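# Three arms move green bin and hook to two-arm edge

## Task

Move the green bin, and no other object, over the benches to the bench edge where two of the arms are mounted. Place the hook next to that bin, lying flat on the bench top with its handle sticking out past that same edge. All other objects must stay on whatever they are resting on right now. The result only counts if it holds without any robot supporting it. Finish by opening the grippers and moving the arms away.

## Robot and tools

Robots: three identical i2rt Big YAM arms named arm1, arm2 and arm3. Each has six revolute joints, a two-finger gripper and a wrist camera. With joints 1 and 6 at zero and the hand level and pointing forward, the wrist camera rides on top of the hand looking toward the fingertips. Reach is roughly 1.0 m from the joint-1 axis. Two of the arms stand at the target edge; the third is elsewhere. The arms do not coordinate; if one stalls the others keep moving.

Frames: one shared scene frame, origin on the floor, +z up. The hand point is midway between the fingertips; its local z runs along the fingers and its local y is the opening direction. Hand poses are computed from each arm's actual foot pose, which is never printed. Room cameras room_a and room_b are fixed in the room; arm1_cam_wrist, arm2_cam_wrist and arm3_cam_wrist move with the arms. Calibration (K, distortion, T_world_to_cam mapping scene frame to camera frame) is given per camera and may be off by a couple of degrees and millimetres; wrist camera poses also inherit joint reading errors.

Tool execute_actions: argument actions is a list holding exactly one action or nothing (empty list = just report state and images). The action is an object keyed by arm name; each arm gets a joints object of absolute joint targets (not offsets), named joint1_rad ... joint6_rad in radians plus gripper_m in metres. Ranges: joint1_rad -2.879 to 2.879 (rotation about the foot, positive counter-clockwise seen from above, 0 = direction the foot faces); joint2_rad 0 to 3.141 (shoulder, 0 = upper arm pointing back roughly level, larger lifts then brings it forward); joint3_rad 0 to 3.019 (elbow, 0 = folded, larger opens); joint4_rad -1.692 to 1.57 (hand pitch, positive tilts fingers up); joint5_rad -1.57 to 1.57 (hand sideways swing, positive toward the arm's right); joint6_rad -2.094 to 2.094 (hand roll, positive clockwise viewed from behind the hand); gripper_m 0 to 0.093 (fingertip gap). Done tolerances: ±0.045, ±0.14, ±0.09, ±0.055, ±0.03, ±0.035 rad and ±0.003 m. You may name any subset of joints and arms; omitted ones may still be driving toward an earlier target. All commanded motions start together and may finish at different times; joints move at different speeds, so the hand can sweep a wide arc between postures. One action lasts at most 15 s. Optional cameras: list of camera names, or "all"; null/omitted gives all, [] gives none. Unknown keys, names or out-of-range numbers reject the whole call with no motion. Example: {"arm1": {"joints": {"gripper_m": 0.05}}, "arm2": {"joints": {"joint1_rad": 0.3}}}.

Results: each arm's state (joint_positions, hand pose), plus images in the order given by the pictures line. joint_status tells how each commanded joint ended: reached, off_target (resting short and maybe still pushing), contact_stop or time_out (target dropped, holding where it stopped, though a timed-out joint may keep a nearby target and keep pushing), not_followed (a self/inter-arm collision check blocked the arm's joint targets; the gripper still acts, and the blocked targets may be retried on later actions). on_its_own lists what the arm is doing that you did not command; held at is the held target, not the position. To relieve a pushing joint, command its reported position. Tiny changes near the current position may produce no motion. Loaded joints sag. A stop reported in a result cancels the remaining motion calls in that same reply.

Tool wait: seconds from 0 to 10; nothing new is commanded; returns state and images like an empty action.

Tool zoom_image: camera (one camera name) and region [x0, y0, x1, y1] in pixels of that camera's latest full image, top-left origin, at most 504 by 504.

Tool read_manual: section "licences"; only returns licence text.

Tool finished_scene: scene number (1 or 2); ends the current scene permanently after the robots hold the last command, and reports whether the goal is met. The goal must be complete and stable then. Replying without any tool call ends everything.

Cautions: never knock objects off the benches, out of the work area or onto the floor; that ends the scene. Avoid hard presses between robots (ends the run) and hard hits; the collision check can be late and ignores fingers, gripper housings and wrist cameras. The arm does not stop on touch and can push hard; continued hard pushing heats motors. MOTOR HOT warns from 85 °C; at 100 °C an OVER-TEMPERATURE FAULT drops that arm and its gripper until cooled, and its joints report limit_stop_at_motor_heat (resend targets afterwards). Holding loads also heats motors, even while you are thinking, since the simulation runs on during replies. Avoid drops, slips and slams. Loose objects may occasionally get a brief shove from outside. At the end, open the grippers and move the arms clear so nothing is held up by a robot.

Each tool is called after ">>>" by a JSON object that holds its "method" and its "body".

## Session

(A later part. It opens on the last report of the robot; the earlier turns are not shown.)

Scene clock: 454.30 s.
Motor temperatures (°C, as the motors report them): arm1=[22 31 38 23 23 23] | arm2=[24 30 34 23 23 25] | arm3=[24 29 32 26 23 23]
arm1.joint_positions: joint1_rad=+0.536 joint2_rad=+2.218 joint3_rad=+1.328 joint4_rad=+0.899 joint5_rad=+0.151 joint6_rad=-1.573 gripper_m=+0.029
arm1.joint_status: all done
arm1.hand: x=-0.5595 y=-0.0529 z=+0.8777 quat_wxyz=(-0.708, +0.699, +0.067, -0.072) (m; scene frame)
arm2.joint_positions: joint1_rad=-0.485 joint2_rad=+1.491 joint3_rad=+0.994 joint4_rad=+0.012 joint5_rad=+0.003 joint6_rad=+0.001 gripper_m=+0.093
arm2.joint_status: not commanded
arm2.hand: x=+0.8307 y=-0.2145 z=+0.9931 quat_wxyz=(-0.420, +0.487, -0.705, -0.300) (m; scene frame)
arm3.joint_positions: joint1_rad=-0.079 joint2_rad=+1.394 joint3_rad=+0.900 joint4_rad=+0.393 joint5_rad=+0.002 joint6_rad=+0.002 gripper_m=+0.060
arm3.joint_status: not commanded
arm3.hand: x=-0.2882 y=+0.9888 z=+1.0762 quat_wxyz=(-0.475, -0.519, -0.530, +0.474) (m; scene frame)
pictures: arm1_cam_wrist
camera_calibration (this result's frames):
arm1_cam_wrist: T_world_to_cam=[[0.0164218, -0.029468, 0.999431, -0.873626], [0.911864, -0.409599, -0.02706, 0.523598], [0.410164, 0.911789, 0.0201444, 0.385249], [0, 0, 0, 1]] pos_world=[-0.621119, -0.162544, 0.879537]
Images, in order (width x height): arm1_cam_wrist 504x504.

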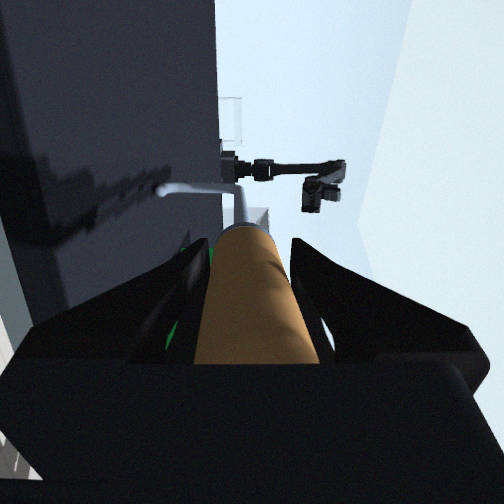

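>>> {"method": "execute_actions", "body": {"actions": [{"arm1":{"joints":{"joint6_rad":0.0,"joint4_rad":0.97}}}], "cameras": ["arm1_cam_wrist"]}}

Scene clock: 459.97 s.
Motor temperatures (°C, as the motors report them): arm1=[22 31 38 23 23 23] | arm2=[24 30 34 23 23 25] | arm3=[24 29 32 26 23 23]
arm1.joint_positions: joint1_rad=+0.536 joint2_rad=+2.206 joint3_rad=+1.328 joint4_rad=+0.937 joint5_rad=+0.151 joint6_rad=-0.018 gripper_m=+0.029
arm1.joint_status: all done
arm1.hand: x=-0.5594 y=-0.0530 z=+0.8961 quat_wxyz=(-0.464, +0.530, -0.433, -0.563) (m; scene frame)
arm2.joint_positions: joint1_rad=-0.485 joint2_rad=+1.491 joint3_rad=+0.994 joint4_rad=+0.012 joint5_rad=+0.003 joint6_rad=+0.001 gripper_m=+0.093
arm2.joint_status: not commanded
arm2.hand: x=+0.8307 y=-0.2145 z=+0.9931 quat_wxyz=(-0.420, +0.487, -0.705, -0.300) (m; scene frame)
arm3.joint_positions: joint1_rad=-0.079 joint2_rad=+1.394 joint3_rad=+0.900 joint4_rad=+0.393 joint5_rad=+0.002 joint6_rad=+0.002 gripper_m=+0.060
arm3.joint_status: not commanded
arm3.hand: x=-0.2882 y=+0.9888 z=+1.0762 quat_wxyz=(-0.475, -0.519, -0.530, +0.474) (m; scene frame)
pictures: arm1_cam_wrist
camera_calibration (this result's frames):
arm1_cam_wrist: T_world_to_cam=[[0.984196, 0.177062, -0.00274825, 0.558339], [0.0912023, -0.520125, -0.849207, 0.79579], [-0.151792, 0.835535, -0.528054, 0.557781], [0, 0, 0, 1]] pos_world=[-0.537426, -0.150996, 0.971863]
Images, in order (width x height): arm1_cam_wrist 504x504.

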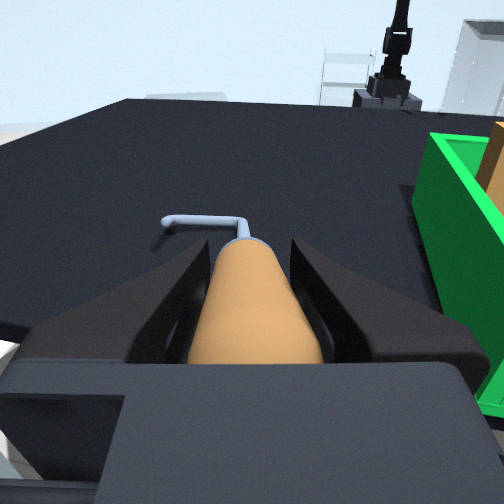

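>>> {"method": "execute_actions", "body": {"actions": [{"arm1":{"joints":{"joint2_rad":2.325,"joint3_rad":1.42,"joint4_rad":1.06,"joint5_rad":0.36}}}], "cameras": ["arm1_cam_wrist"]}}

Scene clock: 467.53 s.
Motor temperatures (°C, as the motors report them): arm1=[22 31 38 23 23 23] | arm2=[24 30 34 23 23 25] | arm3=[24 29 32 26 23 23]
arm1.joint_positions: joint1_rad=+0.536 joint2_rad=+2.356 joint3_rad=+1.371 joint4_rad=+1.038 joint5_rad=+0.356 joint6_rad=-0.010 gripper_m=+0.029
arm1.joint_status: all done
arm1.hand: x=-0.5261 y=-0.0458 z=+0.8252 quat_wxyz=(-0.512, +0.481, -0.492, -0.515) (m; scene frame)
arm2.joint_positions: joint1_rad=-0.485 joint2_rad=+1.491 joint3_rad=+0.994 joint4_rad=+0.012 joint5_rad=+0.003 joint6_rad=+0.001 gripper_m=+0.093
arm2.joint_status: not commanded
arm2.hand: x=+0.8307 y=-0.2145 z=+0.9931 quat_wxyz=(-0.420, +0.487, -0.705, -0.300) (m; scene frame)
arm3.joint_positions: joint1_rad=-0.079 joint2_rad=+1.394 joint3_rad=+0.900 joint4_rad=+0.393 joint5_rad=+0.002 joint6_rad=+0.002 gripper_m=+0.060
arm3.joint_status: not commanded
arm3.hand: x=-0.2882 y=+0.9888 z=+1.0762 quat_wxyz=(-0.475, -0.519, -0.530, +0.474) (m; scene frame)
pictures: arm1_cam_wrist
camera_calibration (this result's frames):
arm1_cam_wrist: T_world_to_cam=[[0.999442, -0.0260969, -0.020853, 0.5378], [-0.0315906, -0.535449, -0.843977, 0.666686], [0.0108594, 0.844164, -0.535974, 0.611884], [0, 0, 0, 1]] pos_world=[-0.523084, -0.145519, 0.901836]
Images, in order (width x height): arm1_cam_wrist 504x504.

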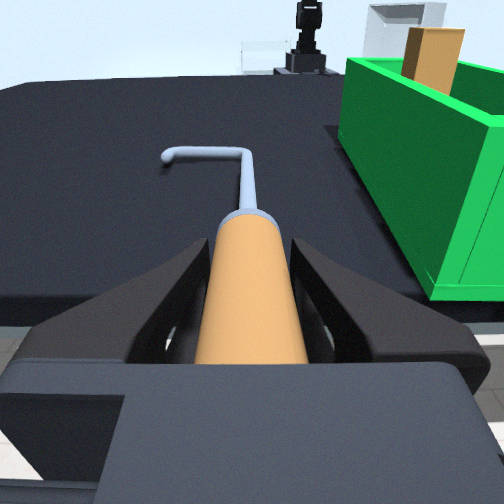

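>>> {"method": "execute_actions", "body": {"actions": [{"arm1":{"joints":{"joint4_rad":0.965}}}], "cameras": []}}

>>> {"method": "execute_actions", "body": {"actions": [{"arm1":{"joints":{"gripper_m":0.07}}}], "cameras": ["arm1_cam_wrist"]}}

Scene clock: 473.07 s.
Motor temperatures (°C, as the motors report them): arm1=[22 31 37 23 23 23] | arm2=[24 30 34 23 23 25] | arm3=[24 29 32 26 23 23]
arm1.joint_positions: joint1_rad=+0.536 joint2_rad=+2.355 joint3_rad=+1.371 joint4_rad=+0.974 joint5_rad=+0.356 joint6_rad=-0.010 gripper_m=+0.029
arm1.joint_status: all done
arm1.hand: x=-0.5263 y=-0.0454 z=+0.8104 quat_wxyz=(-0.502, +0.502, -0.501, -0.494) (m; scene frame)
arm2.joint_positions: joint1_rad=-0.485 joint2_rad=+1.491 joint3_rad=+0.994 joint4_rad=+0.012 joint5_rad=+0.003 joint6_rad=+0.001 gripper_m=+0.093
arm2.joint_status: not commanded
arm2.hand: x=+0.8307 y=-0.2145 z=+0.9931 quat_wxyz=(-0.420, +0.487, -0.705, -0.300) (m; scene frame)
arm3.joint_positions: joint1_rad=-0.079 joint2_rad=+1.394 joint3_rad=+0.900 joint4_rad=+0.393 joint5_rad=+0.002 joint6_rad=+0.002 gripper_m=+0.060
arm3.joint_status: not commanded
arm3.hand: x=-0.2882 y=+0.9888 z=+1.0762 quat_wxyz=(-0.475, -0.519, -0.530, +0.474) (m; scene frame)
pictures: none
No camera images: the call's "cameras" was empty. Leave "cameras" out to get every camera's image.

Scene clock: 473.73 s.
Motor temperatures (°C, as the motors report them): arm1=[22 31 37 23 23 23] | arm2=[24 30 34 23 23 25] | arm3=[24 29 32 26 23 23]
arm1.joint_positions: joint1_rad=+0.536 joint2_rad=+2.353 joint3_rad=+1.371 joint4_rad=+0.970 joint5_rad=+0.357 joint6_rad=-0.010 gripper_m=+0.070
arm1.joint_status: all done
arm1.hand: x=-0.5261 y=-0.0452 z=+0.8113 quat_wxyz=(-0.503, +0.502, -0.502, -0.494) (m; scene frame)
arm2.joint_positions: joint1_rad=-0.485 joint2_rad=+1.491 joint3_rad=+0.994 joint4_rad=+0.012 joint5_rad=+0.003 joint6_rad=+0.001 gripper_m=+0.093
arm2.joint_status: not commanded
arm2.hand: x=+0.8307 y=-0.2145 z=+0.9931 quat_wxyz=(-0.420, +0.487, -0.705, -0.300) (m; scene frame)
arm3.joint_positions: joint1_rad=-0.079 joint2_rad=+1.394 joint3_rad=+0.900 joint4_rad=+0.393 joint5_rad=+0.002 joint6_rad=+0.002 gripper_m=+0.060
arm3.joint_status: not commanded
arm3.hand: x=-0.2882 y=+0.9888 z=+1.0762 quat_wxyz=(-0.475, -0.519, -0.530, +0.474) (m; scene frame)
pictures: arm1_cam_wrist
camera_calibration (this result's frames):
arm1_cam_wrist: T_world_to_cam=[[0.999607, -0.0278887, 0.00299348, 0.518199], [-0.0139282, -0.586174, -0.810065, 0.634738], [0.0243463, 0.809705, -0.586332, 0.650323], [0, 0, 0, 1]] pos_world=[-0.524987, -0.140051, 0.893933]
Images, in order (width x height): arm1_cam_wrist 504x504.

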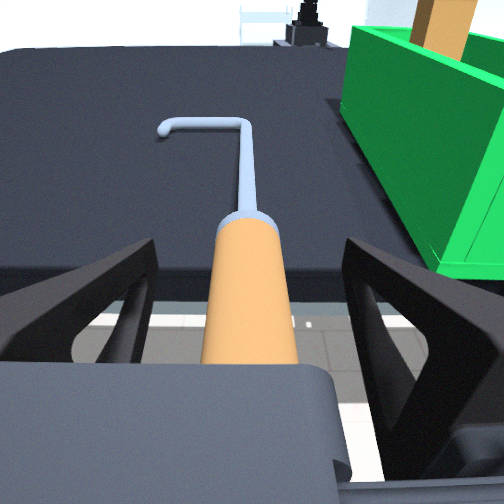

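>>> {"method": "execute_actions", "body": {"actions": [{"arm1":{"joints":{"joint2_rad":2.21}}}], "cameras": []}}

>>> {"method": "execute_actions", "body": {"actions": [{"arm1":{"joints":{"joint1_rad":0.26,"joint3_rad":1.24,"joint4_rad":1.03,"joint5_rad":0.07}}}], "cameras": ["arm1_cam_wrist"]}}

Scene clock: 484.93 s.
Motor temperatures (°C, as the motors report them): arm1=[22 32 37 23 23 23] | arm2=[24 30 34 23 23 25] | arm3=[24 29 32 26 23 23]
arm1.joint_positions: joint1_rad=+0.536 joint2_rad=+2.207 joint3_rad=+1.386 joint4_rad=+0.964 joint5_rad=+0.357 joint6_rad=-0.010 gripper_m=+0.070
arm1.joint_status: all done
arm1.hand: x=-0.5289 y=-0.0360 z=+0.9291 quat_wxyz=(-0.524, +0.450, -0.478, -0.542) (m; scene frame)
arm2.joint_positions: joint1_rad=-0.485 joint2_rad=+1.491 joint3_rad=+0.994 joint4_rad=+0.012 joint5_rad=+0.003 joint6_rad=+0.001 gripper_m=+0.093
arm2.joint_status: not commanded
arm2.hand: x=+0.8307 y=-0.2145 z=+0.9931 quat_wxyz=(-0.420, +0.487, -0.705, -0.300) (m; scene frame)
arm3.joint_positions: joint1_rad=-0.079 joint2_rad=+1.394 joint3_rad=+0.900 joint4_rad=+0.393 joint5_rad=+0.002 joint6_rad=+0.002 gripper_m=+0.060
arm3.joint_status: not commanded
arm3.hand: x=-0.2882 y=+0.9888 z=+1.0762 quat_wxyz=(-0.475, -0.519, -0.530, +0.474) (m; scene frame)
pictures: none
No camera images: the call's "cameras" was empty. Leave "cameras" out to get every camera's image.

Scene clock: 486.30 s.
Motor temperatures (°C, as the motors report them): arm1=[22 32 36 23 23 23] | arm2=[24 30 34 23 23 25] | arm3=[24 29 32 26 23 23]
arm1.joint_positions: joint1_rad=+0.261 joint2_rad=+2.221 joint3_rad=+1.238 joint4_rad=+1.013 joint5_rad=+0.072 joint6_rad=-0.010 gripper_m=+0.070
arm1.joint_status: all done
arm1.hand: x=-0.3581 y=-0.0420 z=+0.8596 quat_wxyz=(-0.508, +0.492, -0.491, -0.508) (m; scene frame)
arm2.joint_positions: joint1_rad=-0.485 joint2_rad=+1.491 joint3_rad=+0.994 joint4_rad=+0.012 joint5_rad=+0.003 joint6_rad=+0.001 gripper_m=+0.093
arm2.joint_status: not commanded
arm2.hand: x=+0.8307 y=-0.2145 z=+0.9931 quat_wxyz=(-0.420, +0.487, -0.705, -0.300) (m; scene frame)
arm3.joint_positions: joint1_rad=-0.079 joint2_rad=+1.394 joint3_rad=+0.900 joint4_rad=+0.393 joint5_rad=+0.002 joint6_rad=+0.002 gripper_m=+0.060
arm3.joint_status: not commanded
arm3.hand: x=-0.2882 y=+0.9888 z=+1.0762 quat_wxyz=(-0.475, -0.519, -0.530, +0.474) (m; scene frame)
pictures: arm1_cam_wrist
camera_calibration (this result's frames):
arm1_cam_wrist: T_world_to_cam=[[0.999832, -0.017717, -0.00466316, 0.357305], [-0.0136853, -0.553052, -0.833034, 0.699327], [0.0121799, 0.832958, -0.553202, 0.640108], [0, 0, 0, 1]] pos_world=[-0.355471, -0.140088, 0.938338]
Images, in order (width x height): arm1_cam_wrist 504x504.

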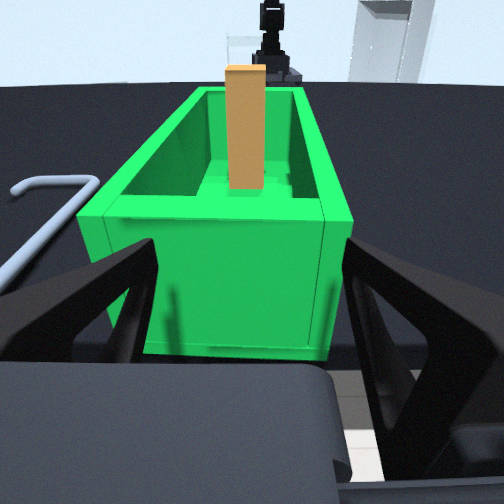

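>>> {"method": "execute_actions", "body": {"actions": [{"arm1":{"joints":{"joint2_rad":2.32,"joint3_rad":1.49,"joint4_rad":0.87,"joint5_rad":0.02}}}], "cameras": ["arm1_cam_wrist"]}}

>>> {"method": "execute_actions", "body": {"actions": [{"arm1":{"joints":{"joint2_rad":1.8,"joint3_rad":0.8}}}], "cameras": ["arm1_cam_wrist","room_b"]}}

Scene clock: 495.27 s.
Motor temperatures (°C, as the motors report them): arm1=[22 31 35 23 23 23] | arm2=[24 30 34 23 23 25] | arm3=[24 29 32 26 23 23]
arm1.joint_positions: joint1_rad=+0.261 joint2_rad=+2.340 joint3_rad=+1.442 joint4_rad=+0.873 joint5_rad=+0.023 joint6_rad=-0.009 gripper_m=+0.070
arm1.joint_status: all done
arm1.hand: x=-0.3707 y=+0.0130 z=+0.8299 quat_wxyz=(-0.483, +0.519, -0.492, -0.506) (m; scene frame)
arm2.joint_positions: joint1_rad=-0.485 joint2_rad=+1.491 joint3_rad=+0.994 joint4_rad=+0.012 joint5_rad=+0.003 joint6_rad=+0.001 gripper_m=+0.093
arm2.joint_status: not commanded
arm2.hand: x=+0.8307 y=-0.2145 z=+0.9931 quat_wxyz=(-0.420, +0.487, -0.705, -0.300) (m; scene frame)
arm3.joint_positions: joint1_rad=-0.079 joint2_rad=+1.394 joint3_rad=+0.900 joint4_rad=+0.393 joint5_rad=+0.002 joint6_rad=+0.002 gripper_m=+0.060
arm3.joint_status: not commanded
arm3.hand: x=-0.2882 y=+0.9888 z=+1.0762 quat_wxyz=(-0.475, -0.519, -0.530, +0.474) (m; scene frame)
pictures: arm1_cam_wrist
camera_calibration (this result's frames):
arm1_cam_wrist: T_world_to_cam=[[0.99951, 0.0312757, -0.00114407, 0.367037], [0.017779, -0.597508, -0.801666, 0.691055], [-0.0257562, 0.801252, -0.597772, 0.601373], [0, 0, 0, 1]] pos_world=[-0.363654, -0.0804202, 0.913898]
Images, in order (width x height): arm1_cam_wrist 504x504.

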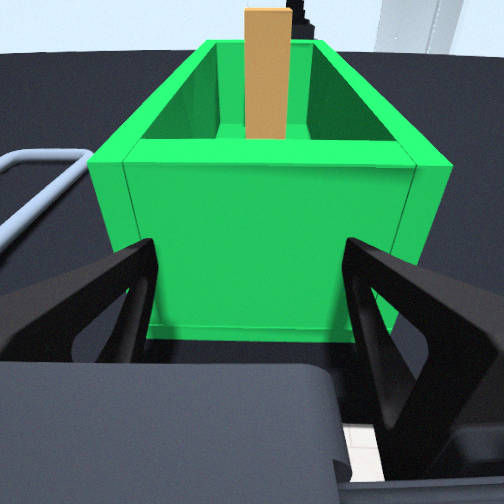

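Scene clock: 496.73 s.
Motor temperatures (°C, as the motors report them): arm1=[22 31 35 23 23 23] | arm2=[24 30 34 23 23 25] | arm3=[24 29 32 26 23 23]
arm1.joint_positions: joint1_rad=+0.261 joint2_rad=+1.806 joint3_rad=+0.793 joint4_rad=+0.871 joint5_rad=+0.023 joint6_rad=-0.009 gripper_m=+0.070
arm1.joint_status: all done
arm1.hand: x=-0.3560 y=-0.1829 z=+0.9028 quat_wxyz=(-0.454, +0.548, -0.518, -0.474) (m; scene frame)
arm2.joint_positions: joint1_rad=-0.485 joint2_rad=+1.491 joint3_rad=+0.994 joint4_rad=+0.012 joint5_rad=+0.003 joint6_rad=+0.001 gripper_m=+0.093
arm2.joint_status: not commanded
arm2.hand: x=+0.8307 y=-0.2145 z=+0.9931 quat_wxyz=(-0.420, +0.487, -0.705, -0.300) (m; scene frame)
arm3.joint_positions: joint1_rad=-0.079 joint2_rad=+1.394 joint3_rad=+0.900 joint4_rad=+0.393 joint5_rad=+0.002 joint6_rad=+0.002 gripper_m=+0.060
arm3.joint_status: not commanded
arm3.hand: x=-0.2882 y=+0.9888 z=+1.0762 quat_wxyz=(-0.475, -0.519, -0.530, +0.474) (m; scene frame)
pictures: arm1_cam_wrist, room_b
camera_calibration (this result's frames):
arm1_cam_wrist: T_world_to_cam=[[0.999478, 0.0320832, 0.00366116, 0.354375], [0.0247082, -0.686837, -0.726392, 0.550293], [-0.0207904, 0.726103, -0.687271, 0.87114], [0, 0, 0, 1]] pos_world=[-0.349676, -0.265946, 0.99714]
Images, in order (width x height): arm1_cam_wrist 504x504, room_b 504x504.

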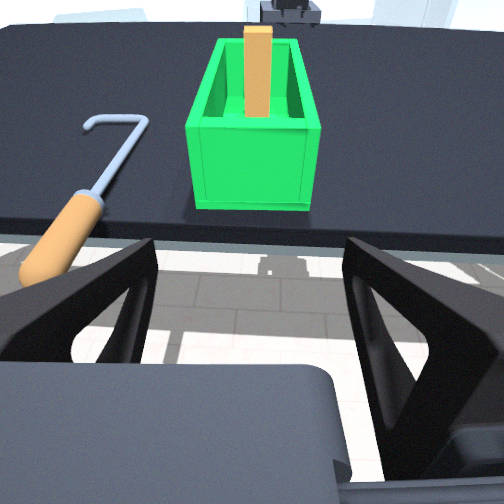

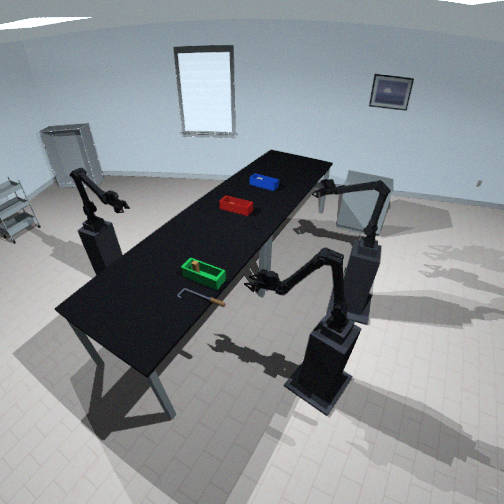

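>>> {"method": "finished_scene", "body": {"scene": 1}}

The scene is finished: the task was done.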